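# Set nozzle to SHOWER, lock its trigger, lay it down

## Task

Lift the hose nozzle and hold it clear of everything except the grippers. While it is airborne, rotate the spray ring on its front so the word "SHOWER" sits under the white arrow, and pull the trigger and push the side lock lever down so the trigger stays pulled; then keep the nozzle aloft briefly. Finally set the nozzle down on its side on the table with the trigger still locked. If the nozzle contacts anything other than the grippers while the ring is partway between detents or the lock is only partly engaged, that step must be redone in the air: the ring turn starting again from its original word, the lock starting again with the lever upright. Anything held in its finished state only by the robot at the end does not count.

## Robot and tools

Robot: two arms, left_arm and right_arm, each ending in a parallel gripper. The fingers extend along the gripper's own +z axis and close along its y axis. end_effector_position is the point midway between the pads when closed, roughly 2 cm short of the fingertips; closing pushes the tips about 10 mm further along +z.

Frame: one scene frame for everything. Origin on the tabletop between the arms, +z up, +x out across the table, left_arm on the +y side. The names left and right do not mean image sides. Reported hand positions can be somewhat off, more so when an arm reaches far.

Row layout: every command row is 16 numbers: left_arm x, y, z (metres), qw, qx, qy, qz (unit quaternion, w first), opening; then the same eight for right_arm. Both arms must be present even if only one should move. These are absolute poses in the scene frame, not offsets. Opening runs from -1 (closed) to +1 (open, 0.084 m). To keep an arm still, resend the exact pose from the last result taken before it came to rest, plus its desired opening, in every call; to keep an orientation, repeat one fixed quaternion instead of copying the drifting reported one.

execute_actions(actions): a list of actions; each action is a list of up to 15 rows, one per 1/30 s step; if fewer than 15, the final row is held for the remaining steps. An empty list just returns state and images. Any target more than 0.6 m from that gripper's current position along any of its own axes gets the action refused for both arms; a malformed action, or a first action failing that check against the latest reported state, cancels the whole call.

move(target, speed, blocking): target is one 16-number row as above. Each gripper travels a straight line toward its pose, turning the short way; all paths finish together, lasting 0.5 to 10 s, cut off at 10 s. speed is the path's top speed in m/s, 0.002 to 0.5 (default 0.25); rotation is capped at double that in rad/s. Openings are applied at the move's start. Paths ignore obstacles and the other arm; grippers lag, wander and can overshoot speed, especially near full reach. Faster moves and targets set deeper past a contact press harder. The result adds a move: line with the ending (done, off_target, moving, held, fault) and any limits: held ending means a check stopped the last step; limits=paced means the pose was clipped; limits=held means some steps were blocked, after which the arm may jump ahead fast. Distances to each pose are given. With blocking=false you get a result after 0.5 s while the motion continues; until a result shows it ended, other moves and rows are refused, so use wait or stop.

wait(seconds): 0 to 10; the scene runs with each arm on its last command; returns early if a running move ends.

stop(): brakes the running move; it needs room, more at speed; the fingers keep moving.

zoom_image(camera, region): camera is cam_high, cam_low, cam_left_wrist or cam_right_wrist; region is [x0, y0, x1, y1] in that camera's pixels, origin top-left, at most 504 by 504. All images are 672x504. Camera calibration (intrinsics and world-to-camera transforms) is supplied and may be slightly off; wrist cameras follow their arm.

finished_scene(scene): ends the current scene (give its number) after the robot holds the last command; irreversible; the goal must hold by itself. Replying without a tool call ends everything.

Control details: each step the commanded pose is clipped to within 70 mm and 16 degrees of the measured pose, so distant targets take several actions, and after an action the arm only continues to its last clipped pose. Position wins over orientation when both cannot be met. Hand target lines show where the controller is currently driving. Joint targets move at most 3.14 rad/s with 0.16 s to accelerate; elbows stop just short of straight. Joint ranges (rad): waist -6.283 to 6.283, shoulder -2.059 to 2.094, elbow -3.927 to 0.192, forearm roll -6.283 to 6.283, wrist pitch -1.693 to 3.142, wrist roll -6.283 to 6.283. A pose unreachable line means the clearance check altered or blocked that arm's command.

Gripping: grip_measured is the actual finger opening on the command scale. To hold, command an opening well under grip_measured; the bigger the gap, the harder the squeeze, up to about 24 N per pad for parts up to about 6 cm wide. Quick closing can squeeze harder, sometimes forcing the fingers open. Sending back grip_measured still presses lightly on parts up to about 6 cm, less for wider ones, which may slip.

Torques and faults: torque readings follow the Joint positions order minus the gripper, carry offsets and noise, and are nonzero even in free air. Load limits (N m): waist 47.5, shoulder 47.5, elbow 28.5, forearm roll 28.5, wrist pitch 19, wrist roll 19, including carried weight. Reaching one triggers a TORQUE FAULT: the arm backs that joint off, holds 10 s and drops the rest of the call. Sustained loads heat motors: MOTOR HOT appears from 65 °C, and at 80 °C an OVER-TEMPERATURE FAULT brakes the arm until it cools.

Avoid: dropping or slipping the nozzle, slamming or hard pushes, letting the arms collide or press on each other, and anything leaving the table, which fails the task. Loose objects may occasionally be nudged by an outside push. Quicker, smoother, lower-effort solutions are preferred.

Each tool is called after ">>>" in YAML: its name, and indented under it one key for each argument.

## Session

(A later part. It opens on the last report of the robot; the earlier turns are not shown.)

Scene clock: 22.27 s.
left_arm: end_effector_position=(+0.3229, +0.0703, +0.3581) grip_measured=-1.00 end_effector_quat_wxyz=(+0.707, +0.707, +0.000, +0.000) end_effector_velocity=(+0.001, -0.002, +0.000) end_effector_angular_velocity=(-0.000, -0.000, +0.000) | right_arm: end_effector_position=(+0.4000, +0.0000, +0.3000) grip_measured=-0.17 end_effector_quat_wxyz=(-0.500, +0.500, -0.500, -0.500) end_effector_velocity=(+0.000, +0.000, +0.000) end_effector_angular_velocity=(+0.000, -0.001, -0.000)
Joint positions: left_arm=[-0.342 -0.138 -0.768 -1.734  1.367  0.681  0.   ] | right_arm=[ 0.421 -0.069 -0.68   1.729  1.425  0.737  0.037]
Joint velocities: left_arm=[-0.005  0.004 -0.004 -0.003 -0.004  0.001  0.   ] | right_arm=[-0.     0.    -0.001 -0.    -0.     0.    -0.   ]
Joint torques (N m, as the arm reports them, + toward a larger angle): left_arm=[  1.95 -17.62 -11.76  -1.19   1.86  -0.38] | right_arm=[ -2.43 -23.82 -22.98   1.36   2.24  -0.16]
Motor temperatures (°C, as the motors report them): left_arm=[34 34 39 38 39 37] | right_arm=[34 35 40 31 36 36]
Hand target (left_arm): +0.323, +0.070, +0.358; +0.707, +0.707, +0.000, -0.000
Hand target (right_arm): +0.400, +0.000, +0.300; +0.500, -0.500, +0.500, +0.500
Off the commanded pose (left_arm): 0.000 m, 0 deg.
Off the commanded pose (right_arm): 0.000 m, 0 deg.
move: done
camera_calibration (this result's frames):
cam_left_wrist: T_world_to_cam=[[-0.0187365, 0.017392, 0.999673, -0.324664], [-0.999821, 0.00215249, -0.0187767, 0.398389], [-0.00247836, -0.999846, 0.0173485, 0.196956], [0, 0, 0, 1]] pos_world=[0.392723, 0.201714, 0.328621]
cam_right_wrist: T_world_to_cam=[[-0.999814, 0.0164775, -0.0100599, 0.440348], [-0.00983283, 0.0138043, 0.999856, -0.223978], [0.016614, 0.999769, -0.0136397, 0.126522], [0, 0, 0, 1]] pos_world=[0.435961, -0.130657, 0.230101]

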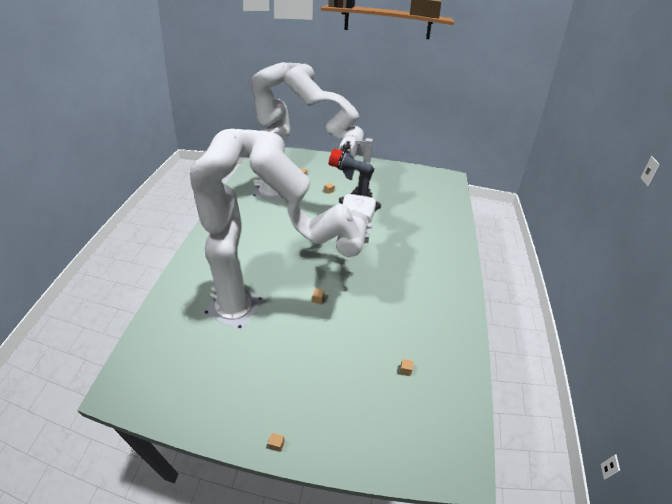

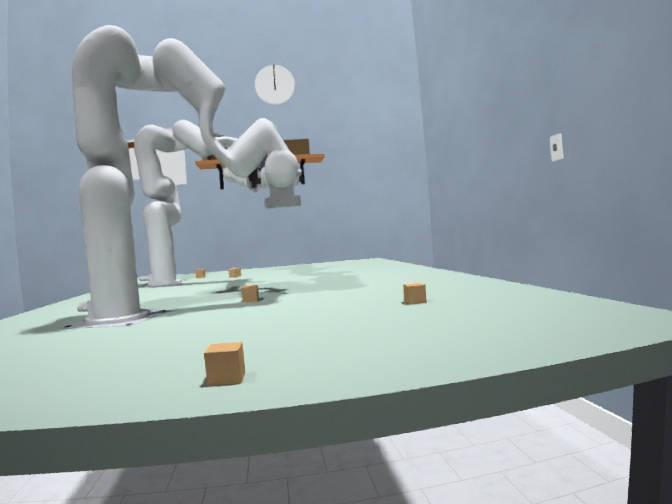

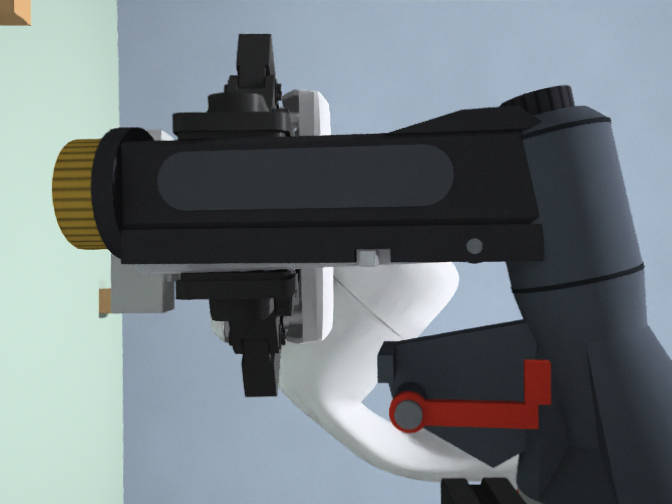

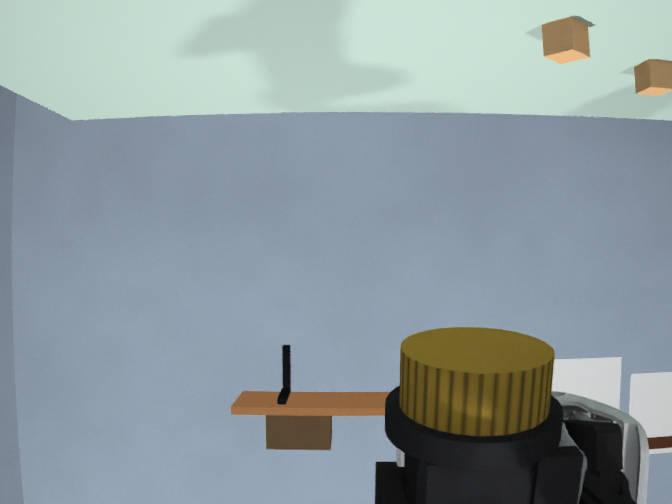

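>>> move:
  target: [0.325,0.053,0.362,0.7071,0.7071,0,0,-1,0.40,0.0,0.30,0.5,-0.5,0.5,0.5,-1]
  speed: 0.03

>>> move:
  target: [0.343,0.053,0.362,0.7071,0.7071,0,0,-1,0.40,0.0,0.30,0.5,-0.5,0.5,0.5,-1]
  speed: 0.025

Scene clock: 24.50 s.
left_arm: end_effector_position=(+0.3250, +0.0532, +0.3620) grip_measured=-1.00 end_effector_quat_wxyz=(+0.707, +0.707, +0.000, -0.000) end_effector_velocity=(+0.001, -0.002, +0.001) end_effector_angular_velocity=(-0.000, -0.001, +0.001) | right_arm: end_effector_position=(+0.4000, +0.0000, +0.3000) grip_measured=-0.17 end_effector_quat_wxyz=(-0.500, +0.500, -0.500, -0.500) end_effector_velocity=(-0.000, -0.000, +0.000) end_effector_angular_velocity=(+0.001, -0.001, -0.000)
Joint positions: left_arm=[-0.39  -0.122 -0.797 -1.762  1.328  0.676  0.   ] | right_arm=[ 0.421 -0.069 -0.68   1.729  1.425  0.737  0.037]
Joint velocities: left_arm=[-0.005  0.002 -0.004 -0.003 -0.005 -0.001  0.   ] | right_arm=[-0.    -0.001  0.001  0.     0.    -0.     0.   ]
Joint torques (N m, as the arm reports them, + toward a larger angle): left_arm=[  1.76 -18.23 -11.76  -1.07   1.84  -0.37] | right_arm=[ -2.48 -23.24 -22.61   1.48   2.18  -0.29]
Motor temperatures (°C, as the motors report them): left_arm=[34 34 39 38 39 37] | right_arm=[34 35 40 31 36 36]
Hand target (left_arm): +0.325, +0.053, +0.362; +0.707, +0.707, +0.000, -0.000
Hand target (right_arm): +0.400, +0.000, +0.300; +0.500, -0.500, +0.500, +0.500
Off the commanded pose (left_arm): 0.000 m, 0 deg.
Off the commanded pose (right_arm): 0.000 m, 0 deg.
move: done
camera_calibration (this result's frames):
cam_left_wrist: T_world_to_cam=[[-0.0187109, 0.0173167, 0.999675, -0.328203], [-0.999822, 0.00223872, -0.0187524, 0.400501], [-0.00256272, -0.999848, 0.0172717, 0.179877], [0, 0, 0, 1]] pos_world=[0.39475, 0.184636, 0.3325]
cam_right_wrist: T_world_to_cam=[[-0.999814, 0.0164686, -0.0100529, 0.440351], [-0.00982589, 0.0138074, 0.999856, -0.223978], [0.016605, 0.999769, -0.013643, 0.126528], [0, 0, 0, 1]] pos_world=[0.435967, -0.130658, 0.230099]

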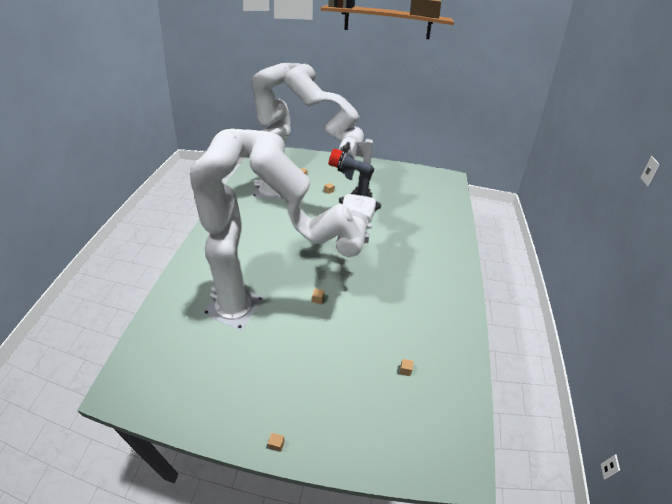

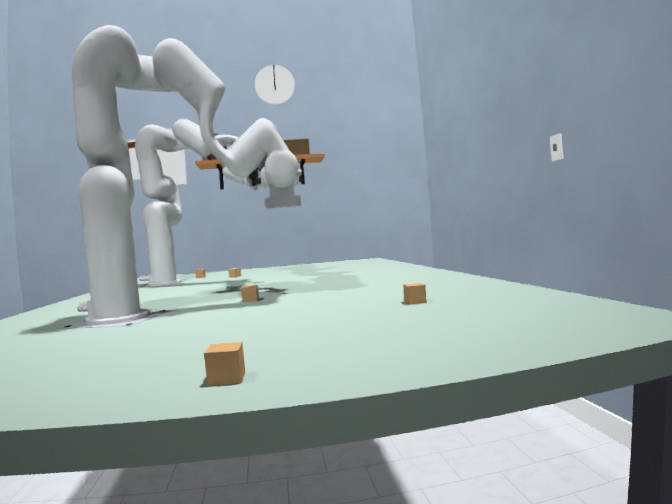

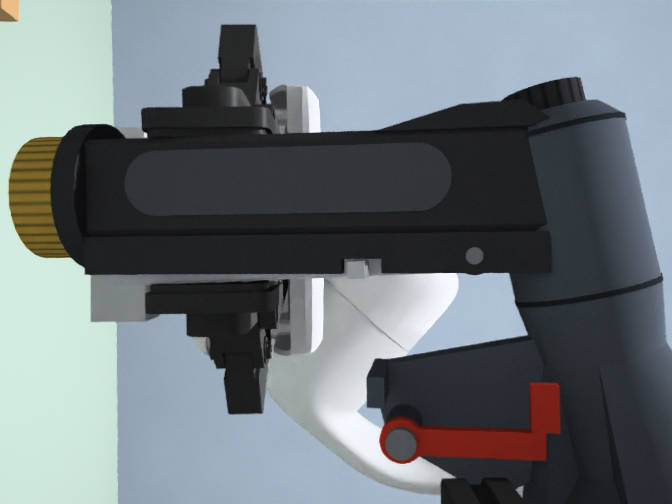

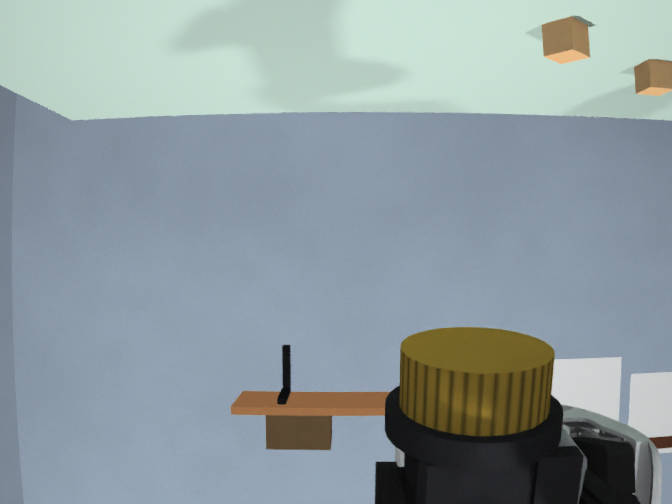

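Scene clock: 25.53 s.
left_arm: end_effector_position=(+0.3428, +0.0531, +0.3621) grip_measured=-1.00 end_effector_quat_wxyz=(+0.707, +0.707, +0.000, +0.000) end_effector_velocity=(+0.002, -0.000, +0.000) end_effector_angular_velocity=(-0.000, +0.000, -0.001) | right_arm: end_effector_position=(+0.4000, -0.0000, +0.3000) grip_measured=-0.17 end_effector_quat_wxyz=(-0.500, +0.500, -0.500, -0.500) end_effector_velocity=(+0.000, -0.000, +0.000) end_effector_angular_velocity=(-0.000, -0.001, -0.000)
Joint positions: left_arm=[-0.375 -0.065 -0.857 -1.751  1.338  0.67   0.   ] | right_arm=[ 0.421 -0.069 -0.68   1.729  1.425  0.737  0.037]
Joint velocities: left_arm=[ 0.001  0.008 -0.008  0.002  0.002 -0.001  0.   ] | right_arm=[ 0. -0. -0. -0. -0.  0.  0.]
Joint torques (N m, as the arm reports them, + toward a larger angle): left_arm=[  1.47 -19.39 -11.89  -1.31   1.69  -0.34] | right_arm=[ -1.4  -22.96 -22.78   1.19   2.39   0.03]
Motor temperatures (°C, as the motors report them): left_arm=[34 34 39 38 39 37] | right_arm=[34 35 40 31 36 36]
Hand target (left_arm): +0.343, +0.053, +0.362; +0.707, +0.707, +0.000, +0.000
Hand target (right_arm): +0.400, -0.000, +0.300; +0.500, -0.500, +0.500, +0.500
Off the commanded pose (left_arm): 0.000 m, 0 deg.
Off the commanded pose (right_arm): 0.000 m, 0 deg.
move: done
camera_calibration (this result's frames):
cam_left_wrist: T_world_to_cam=[[-0.0188676, 0.0172525, 0.999673, -0.327916], [-0.999819, 0.00196852, -0.0189043, 0.41845], [-0.00229403, -0.999849, 0.0172122, 0.179656], [0, 0, 0, 1]] pos_world=[0.4126, 0.184462, 0.332627]
cam_right_wrist: T_world_to_cam=[[-0.999815, 0.0164587, -0.00999079, 0.440313], [-0.00976338, 0.0138395, 0.999857, -0.223962], [0.0165946, 0.999769, -0.0136762, 0.126561], [0, 0, 0, 1]] pos_world=[0.435944, -0.13068, 0.23006]

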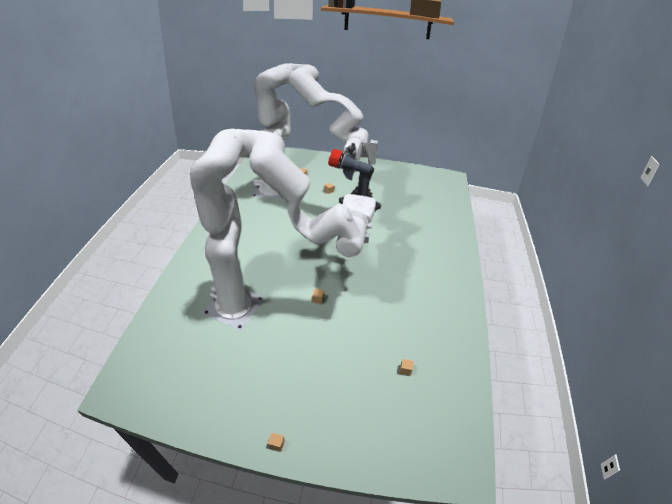

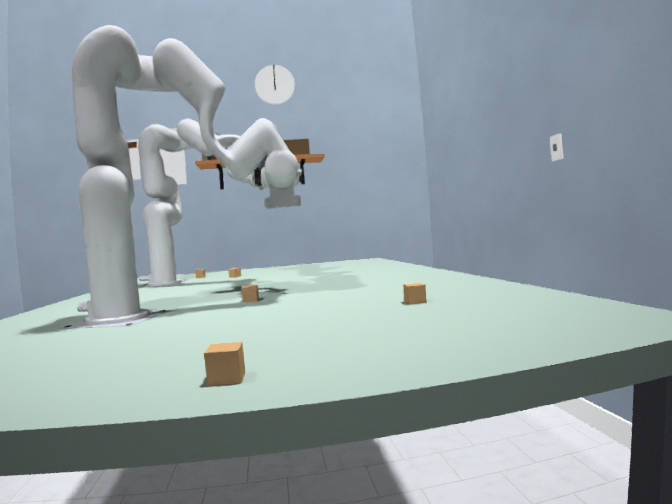

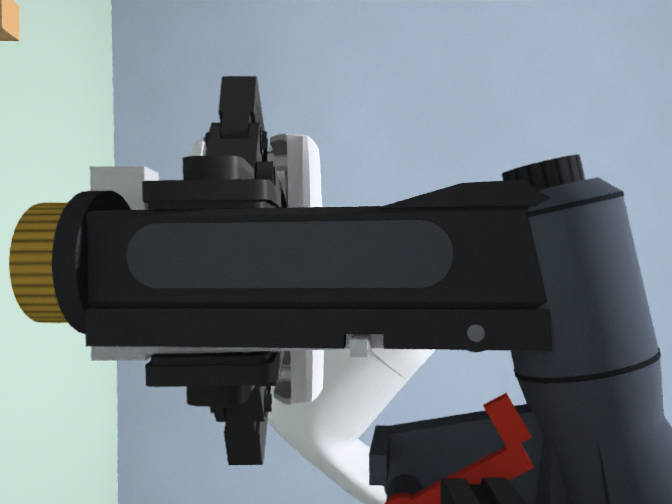

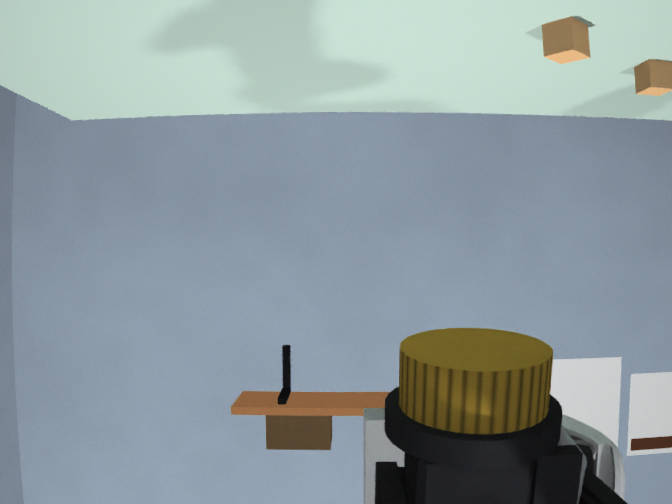

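Slightly shallow; retry deeper.

>>> move:
  target: [0.326,0.056,0.363,0.7071,0.7071,0,0,-1,0.40,0.0,0.30,0.5,-0.5,0.5,0.5,-1]
  speed: 0.04

>>> move:
  target: [0.326,0.047,0.363,0.7071,0.7071,0,0,-1,0.40,0.0,0.30,0.5,-0.5,0.5,0.5,-1]
  speed: 0.02

>>> move:
  target: [0.36,0.046,0.364,0.701,0.701,0.0923,-0.0923,-1,0.40,0.0,0.30,0.5,-0.5,0.5,0.5,-1]
  speed: 0.06

Scene clock: 27.40 s.
left_arm: end_effector_position=(+0.3263, +0.0560, +0.3629) grip_measured=-1.00 end_effector_quat_wxyz=(+0.707, +0.707, -0.000, -0.000) end_effector_velocity=(-0.002, +0.000, -0.000) end_effector_angular_velocity=(+0.001, +0.001, +0.001) | right_arm: end_effector_position=(+0.4000, +0.0000, +0.3000) grip_measured=-0.17 end_effector_quat_wxyz=(-0.500, +0.500, -0.500, -0.500) end_effector_velocity=(+0.000, -0.000, +0.000) end_effector_angular_velocity=(+0.000, -0.001, -0.000)
Joint positions: left_arm=[-0.381 -0.122 -0.799 -1.755  1.334  0.672  0.   ] | right_arm=[ 0.421 -0.069 -0.68   1.729  1.425  0.737  0.037]
Joint velocities: left_arm=[-0.001 -0.009  0.009 -0.001 -0.002  0.     0.   ] | right_arm=[-0.    -0.    -0.001  0.    -0.    -0.    -0.   ]
Joint torques (N m, as the arm reports them, + toward a larger angle): left_arm=[  1.61 -18.06 -11.82  -1.06   1.78  -0.33] | right_arm=[ -2.24 -23.08 -22.92   1.66   2.1   -0.29]
Motor temperatures (°C, as the motors report them): left_arm=[34 34 39 38 39 37] | right_arm=[34 35 41 31 36 36]
Hand target (left_arm): +0.326, +0.056, +0.363; +0.707, +0.707, -0.000, -0.000
Hand target (right_arm): +0.400, +0.000, +0.300; +0.500, -0.500, +0.500, +0.500
Off the commanded pose (left_arm): 0.000 m, 0 deg.
Off the commanded pose (right_arm): 0.000 m, 0 deg.
move: done
camera_calibration (this result's frames):
cam_left_wrist: T_world_to_cam=[[-0.0187653, 0.0172514, 0.999675, -0.329156], [-0.99982, 0.00234463, -0.0188085, 0.401828], [-0.00266834, -0.999848, 0.0172043, 0.182629], [0, 0, 0, 1]] pos_world=[0.396066, 0.187338, 0.333465]
cam_right_wrist: T_world_to_cam=[[-0.999814, 0.0164449, -0.0100548, 0.440344], [-0.00982812, 0.0138052, 0.999856, -0.223978], [0.0165813, 0.999769, -0.013641, 0.12653], [0, 0, 0, 1]] pos_world=[0.435963, -0.13065, 0.2301]

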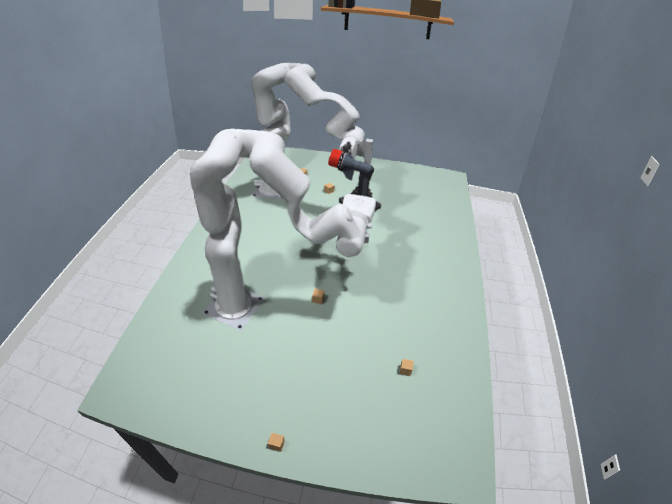

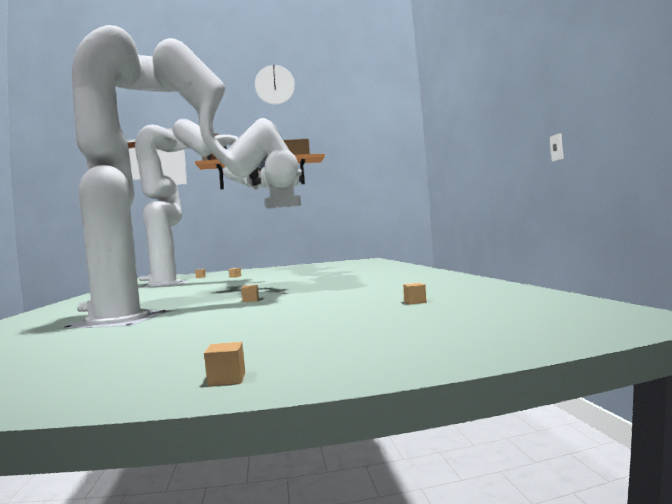

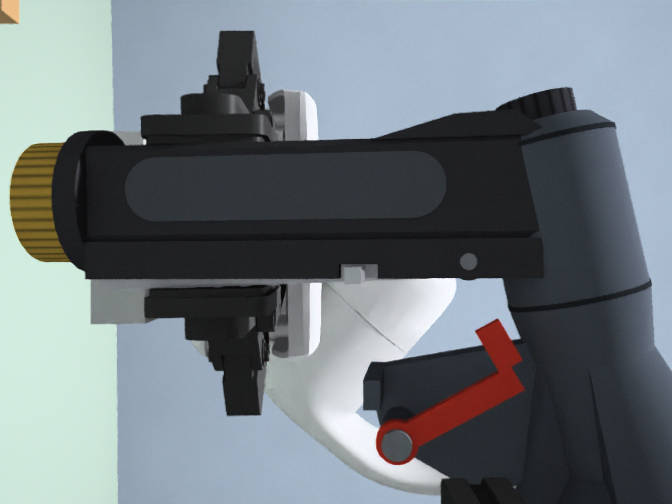

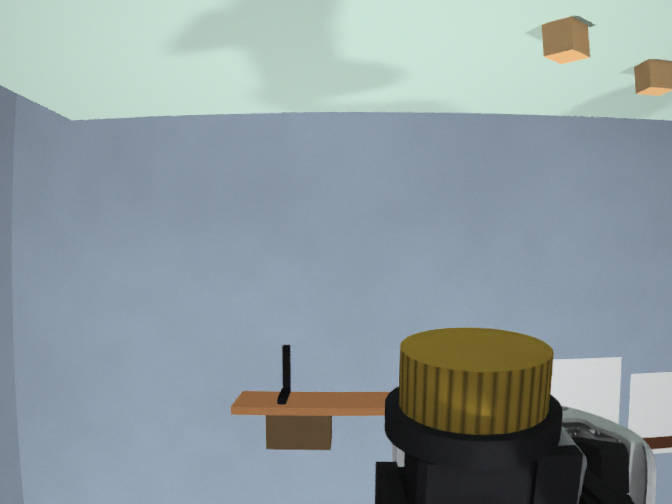

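Scene clock: 28.17 s.
left_arm: end_effector_position=(+0.3260, +0.0473, +0.3630) grip_measured=-1.00 end_effector_quat_wxyz=(+0.707, +0.707, -0.000, -0.000) end_effector_velocity=(+0.001, -0.002, +0.000) end_effector_angular_velocity=(+0.000, -0.001, +0.002) | right_arm: end_effector_position=(+0.4000, +0.0000, +0.3000) grip_measured=-0.17 end_effector_quat_wxyz=(-0.500, +0.500, -0.500, -0.500) end_effector_velocity=(+0.000, +0.000, +0.001) end_effector_angular_velocity=(+0.001, -0.003, -0.000)
Joint positions: left_arm=[-0.406 -0.114 -0.808 -1.771  1.315  0.675  0.   ] | right_arm=[ 0.421 -0.069 -0.68   1.729  1.425  0.737  0.037]
Joint velocities: left_arm=[-0.006  0.002 -0.003 -0.004 -0.006  0.001  0.   ] | right_arm=[-0.    -0.002 -0.001  0.    -0.     0.     0.   ]
Joint torques (N m, as the arm reports them, + toward a larger angle): left_arm=[  1.81 -18.39 -11.75  -1.19   1.81  -0.39] | right_arm=[ -2.54 -23.57 -22.7    1.31   2.08  -0.41]
Motor temperatures (°C, as the motors report them): left_arm=[34 34 39 38 39 37] | right_arm=[34 35 41 31 36 36]
Hand target (left_arm): +0.326, +0.047, +0.363; +0.707, +0.707, +0.000, -0.000
Hand target (right_arm): +0.400, +0.000, +0.300; +0.500, -0.500, +0.500, +0.500
Off the commanded pose (left_arm): 0.000 m, 0 deg.
Off the commanded pose (right_arm): 0.000 m, 0 deg.
move: done
camera_calibration (this result's frames):
cam_left_wrist: T_world_to_cam=[[-0.0187406, 0.0172723, 0.999675, -0.3291], [-0.999821, 0.0023307, -0.0187836, 0.401567], [-0.00265438, -0.999848, 0.0172255, 0.173915], [0, 0, 0, 1]] pos_world=[0.395789, 0.178637, 0.33354]
cam_right_wrist: T_world_to_cam=[[-0.999814, 0.016468, -0.0100528, 0.440351], [-0.00982582, 0.0138075, 0.999856, -0.223978], [0.0166045, 0.999769, -0.0136431, 0.126528], [0, 0, 0, 1]] pos_world=[0.435967, -0.130658, 0.230099]

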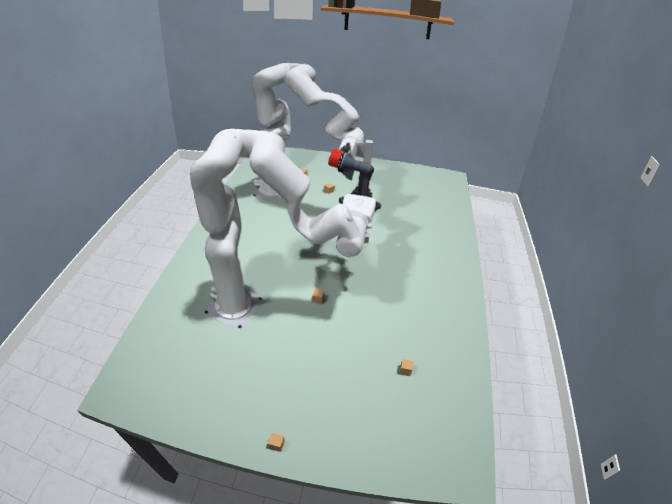

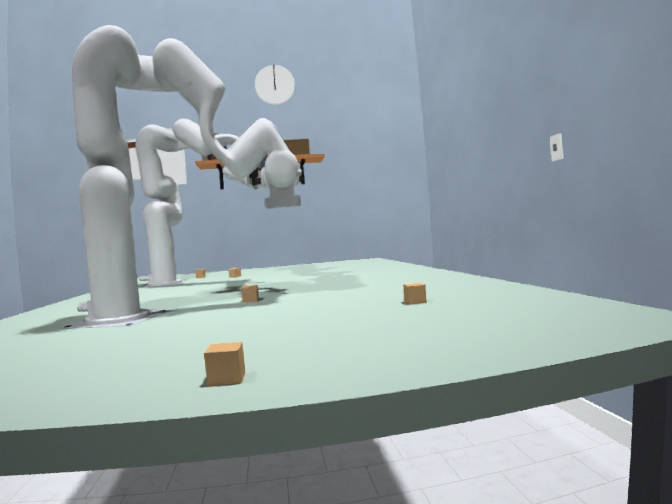

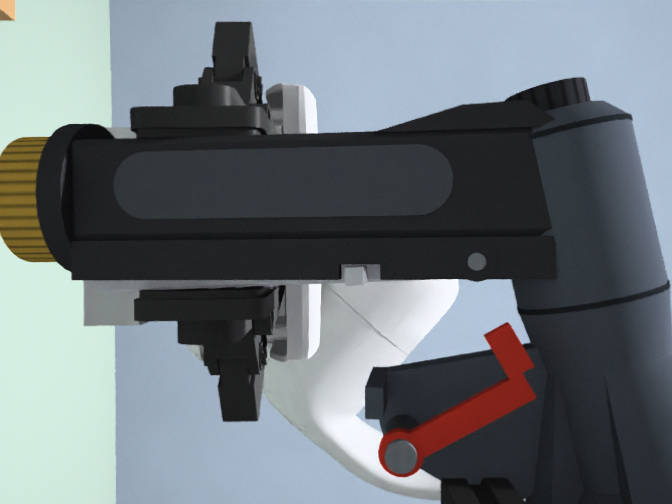

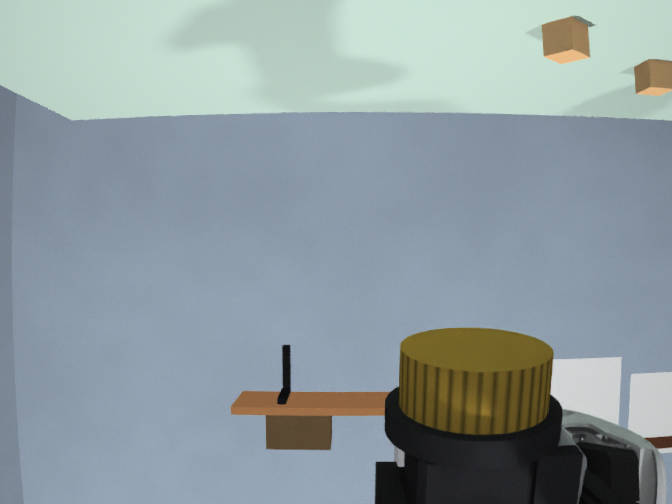

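Scene clock: 30.70 s.
left_arm: end_effector_position=(+0.3599, +0.0460, +0.3641) grip_measured=-1.00 end_effector_quat_wxyz=(+0.701, +0.701, +0.092, -0.092) end_effector_velocity=(+0.002, +0.000, +0.000) end_effector_angular_velocity=(-0.000, +0.011, -0.000) | right_arm: end_effector_position=(+0.4000, +0.0000, +0.3000) grip_measured=-0.17 end_effector_quat_wxyz=(-0.500, +0.500, -0.500, -0.500) end_effector_velocity=(-0.000, -0.000, +0.000) end_effector_angular_velocity=(+0.000, -0.001, -0.000)
Joint positions: left_arm=[-0.381 -0.009 -0.925 -1.752  1.332  0.398  0.   ] | right_arm=[ 0.421 -0.069 -0.68   1.729  1.425  0.737  0.037]
Joint velocities: left_arm=[ 0.002  0.004 -0.005  0.001  0.002 -0.012  0.   ] | right_arm=[-0.    -0.001  0.     0.    -0.     0.    -0.   ]
Joint torques (N m, as the arm reports them, + toward a larger angle): left_arm=[  1.67 -20.2  -11.49  -1.     1.58  -0.31] | right_arm=[ -2.67 -23.79 -23.35   1.53   2.41  -0.12]
Motor temperatures (°C, as the motors report them): left_arm=[34 34 39 38 39 37] | right_arm=[34 35 41 31 36 36]
Hand target (left_arm): +0.360, +0.046, +0.364; +0.701, +0.701, +0.092, -0.092
Hand target (right_arm): +0.400, -0.000, +0.300; +0.500, -0.500, +0.500, +0.500
Off the commanded pose (left_arm): 0.000 m, 0 deg.
Off the commanded pose (right_arm): 0.000 m, 0 deg.
move: done
camera_calibration (this result's frames):
cam_left_wrist: T_world_to_cam=[[0.239595, 0.0172894, 0.970719, -0.411916], [-0.970871, 0.00215243, 0.239594, 0.330997], [0.00205302, -0.999848, 0.0173014, 0.170982], [0, 0, 0, 1]] pos_world=[0.419697, 0.177365, 0.317592]
cam_right_wrist: T_world_to_cam=[[-0.999814, 0.0164368, -0.0100862, 0.440355], [-0.00986037, 0.013766, 0.999857, -0.223988], [0.0165732, 0.99977, -0.0136014, 0.126522], [0, 0, 0, 1]] pos_world=[0.435968, -0.130648, 0.230119]

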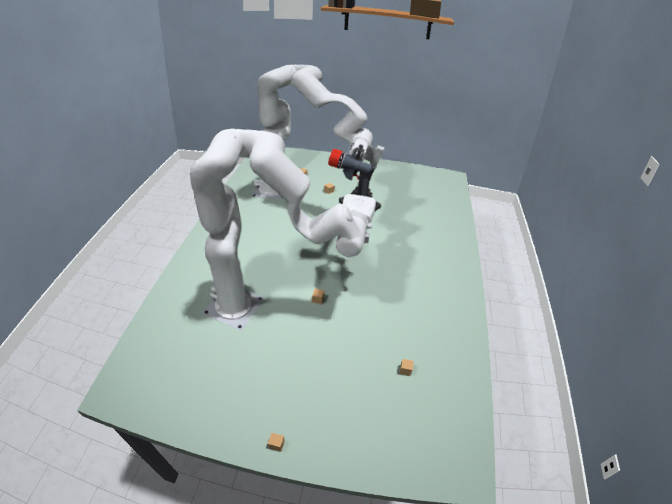

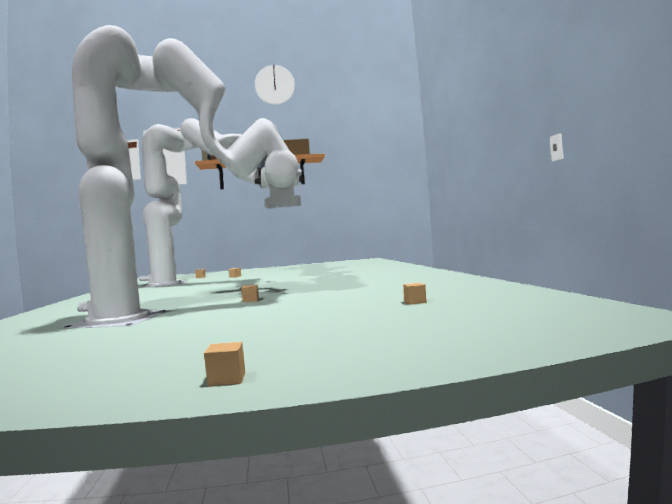

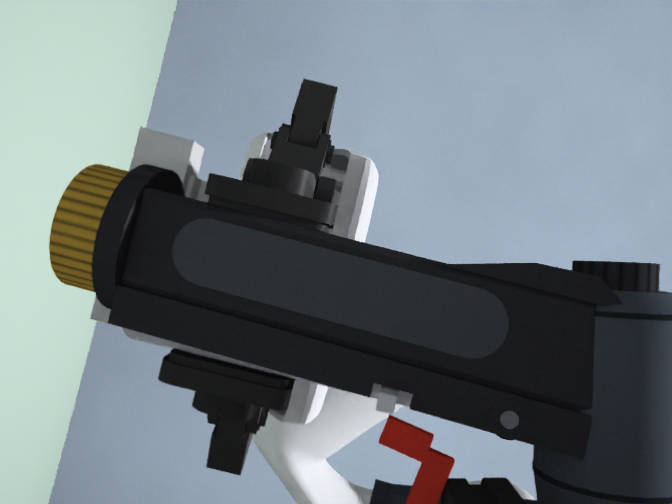

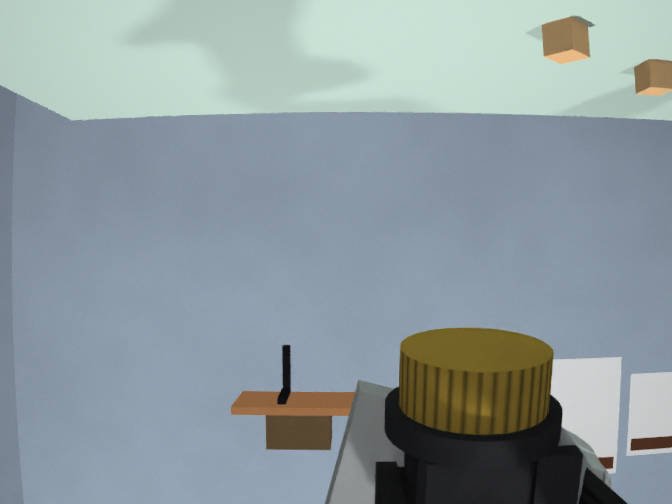

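>>> move:
  target: [0.362,0.046,0.357,0.701,0.701,0.0923,-0.0923,-1,0.40,0.0,0.30,0.5,-0.5,0.5,0.5,-1]
  speed: 0.015

>>> move:
  target: [0.355,0.10,0.367,0.701,0.701,0.0923,-0.0923,-1,0.40,0.0,0.30,0.5,-0.5,0.5,0.5,-1]
  speed: 0.05

Scene clock: 34.00 s.
left_arm: end_effector_position=(+0.3619, +0.0459, +0.3580) grip_measured=-1.00 end_effector_quat_wxyz=(+0.701, +0.701, +0.092, -0.092) end_effector_velocity=(+0.001, -0.001, -0.002) end_effector_angular_velocity=(-0.001, -0.003, -0.002) | right_arm: end_effector_position=(+0.4000, -0.0001, +0.2995) grip_measured=-0.17 end_effector_quat_wxyz=(-0.500, +0.500, -0.500, -0.500) end_effector_velocity=(-0.000, -0.000, -0.001) end_effector_angular_velocity=(-0.001, +0.002, -0.000)
Joint positions: left_arm=[-0.378  0.008 -0.928 -1.754  1.337  0.412  0.   ] | right_arm=[ 0.421 -0.068 -0.679  1.729  1.425  0.737  0.037]
Joint velocities: left_arm=[-0.     0.008 -0.002 -0.002  0.003  0.009  0.   ] | right_arm=[-0.     0.001  0.001 -0.    -0.001 -0.     0.   ]
Joint torques (N m, as the arm reports them, + toward a larger angle): left_arm=[  1.91 -18.9  -10.74  -0.61   1.08  -0.35] | right_arm=[ -2.82 -24.63 -24.92   2.06   2.93  -0.08]
Motor temperatures (°C, as the motors report them): left_arm=[34 34 39 38 39 37] | right_arm=[34 35 41 31 36 36]
Hand target (left_arm): +0.362, +0.046, +0.357; +0.701, +0.701, +0.092, -0.092
Hand target (right_arm): +0.400, -0.000, +0.300; +0.500, -0.500, +0.500, +0.500
Off the commanded pose (left_arm): 0.001 m, 0 deg.
Off the commanded pose (right_arm): 0.001 m, 0 deg.
move: done
camera_calibration (this result's frames):
cam_left_wrist: T_world_to_cam=[[0.239733, 0.0178764, 0.970674, -0.406566], [-0.970837, 0.00266335, 0.239724, 0.334372], [0.00170017, -0.999837, 0.0179936, 0.170927], [0, 0, 0, 1]] pos_world=[0.421798, 0.177276, 0.31141]
cam_right_wrist: T_world_to_cam=[[-0.999817, 0.016772, -0.00921715, 0.440063], [-0.00897211, 0.014627, 0.999853, -0.223777], [0.0169044, 0.999752, -0.0144739, 0.12675], [0, 0, 0, 1]] pos_world=[0.435832, -0.130826, 0.229635]

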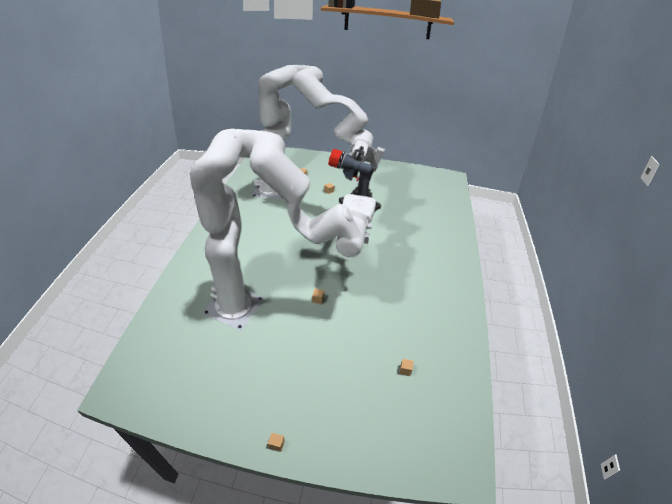

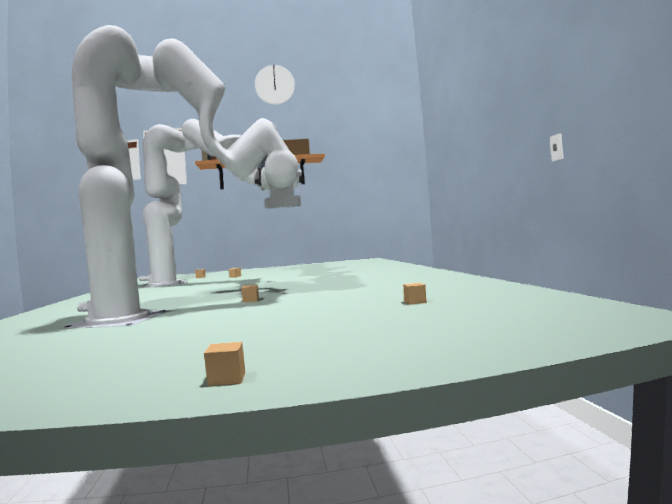

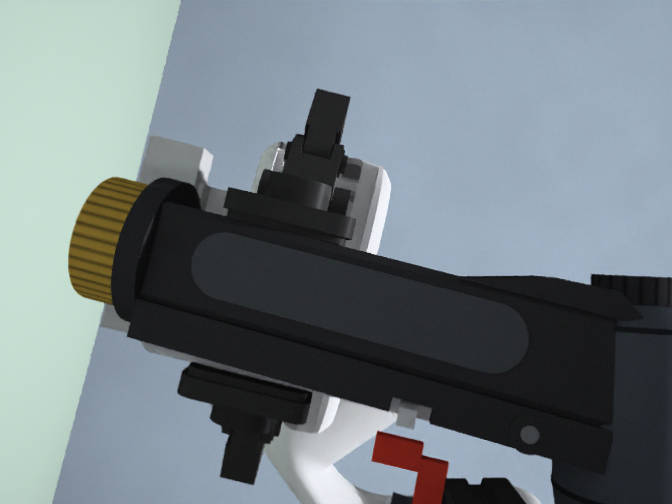

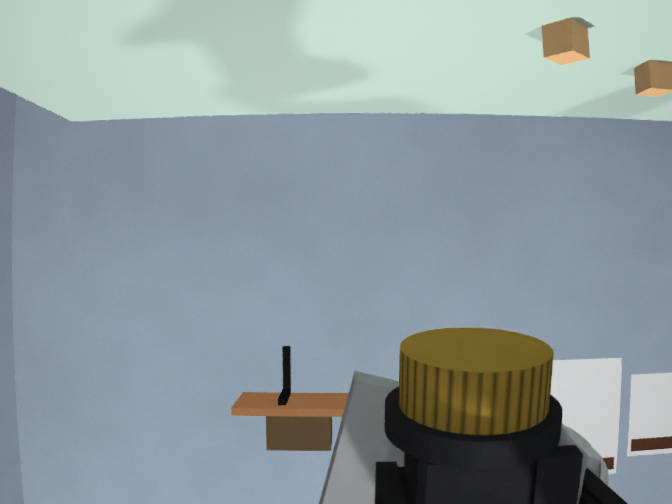

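Scene clock: 35.53 s.
left_arm: end_effector_position=(+0.3550, +0.0997, +0.3669) grip_measured=-1.00 end_effector_quat_wxyz=(+0.701, +0.701, +0.092, -0.092) end_effector_velocity=(-0.001, +0.002, +0.000) end_effector_angular_velocity=(-0.000, +0.000, -0.001) | right_arm: end_effector_position=(+0.4000, -0.0000, +0.3000) grip_measured=-0.17 end_effector_quat_wxyz=(-0.500, +0.500, -0.500, -0.500) end_effector_velocity=(+0.000, +0.000, +0.001) end_effector_angular_velocity=(+0.001, -0.002, -0.000)
Joint positions: left_arm=[-0.24  -0.069 -0.863 -1.665  1.444  0.383  0.   ] | right_arm=[ 0.421 -0.069 -0.68   1.729  1.425  0.737  0.037]
Joint velocities: left_arm=[ 0.005 -0.002  0.002  0.003  0.005 -0.001  0.   ] | right_arm=[ 0.    -0.    -0.002  0.     0.    -0.    -0.   ]
Joint torques (N m, as the arm reports them, + toward a larger angle): left_arm=[  1.66 -19.14 -11.75  -1.3    1.71  -0.28] | right_arm=[ -2.56 -23.22 -22.85   1.57   2.17  -0.27]
Motor temperatures (°C, as the motors report them): left_arm=[34 34 40 38 39 37] | right_arm=[34 35 41 31 36 36]
Hand target (left_arm): +0.355, +0.100, +0.367; +0.701, +0.701, +0.092, -0.092
Hand target (right_arm): +0.400, -0.000, +0.300; +0.500, -0.500, +0.500, +0.500
Off the commanded pose (left_arm): 0.000 m, 0 deg.
Off the commanded pose (right_arm): 0.000 m, 0 deg.
move: done
camera_calibration (this result's frames):
cam_left_wrist: T_world_to_cam=[[0.240645, 0.0171141, 0.970462, -0.414669], [-0.970611, 0.00231271, 0.240641, 0.325018], [0.00187396, -0.999851, 0.0171677, 0.224778], [0, 0, 0, 1]] pos_world=[0.414833, 0.23109, 0.320349]
cam_right_wrist: T_world_to_cam=[[-0.999814, 0.0164715, -0.010049, 0.440348], [-0.0098219, 0.0138097, 0.999856, -0.223977], [0.0166079, 0.999769, -0.0136454, 0.126528], [0, 0, 0, 1]] pos_world=[0.435965, -0.130659, 0.230097]

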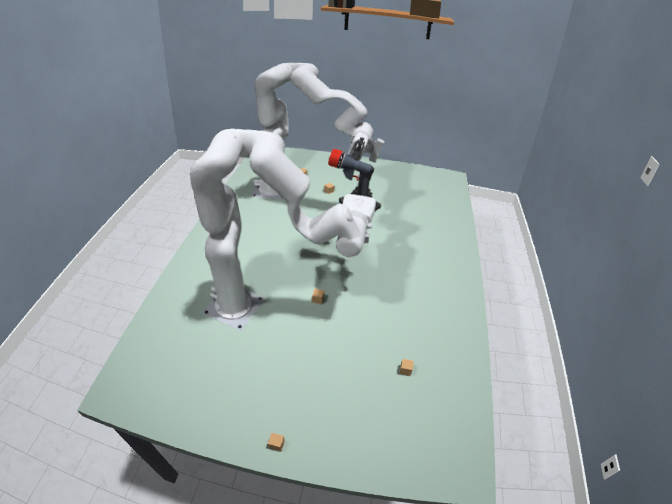

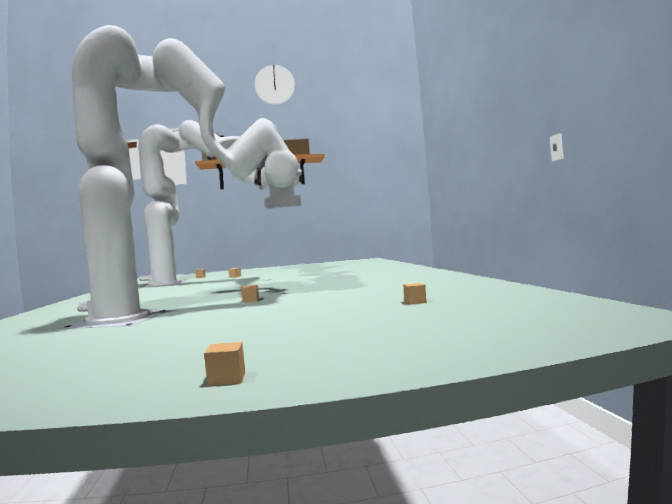

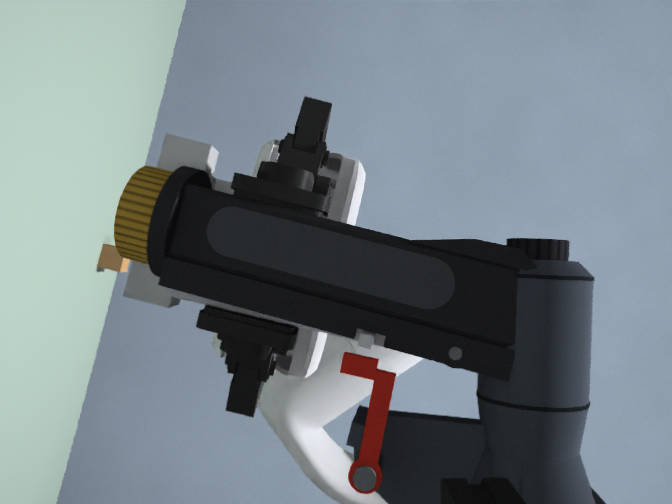

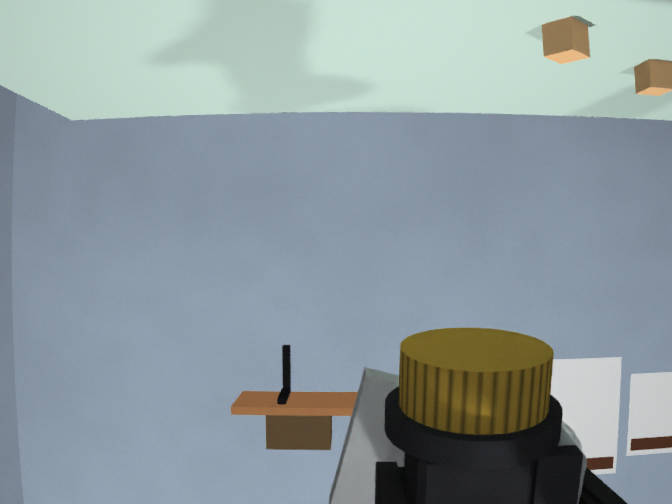

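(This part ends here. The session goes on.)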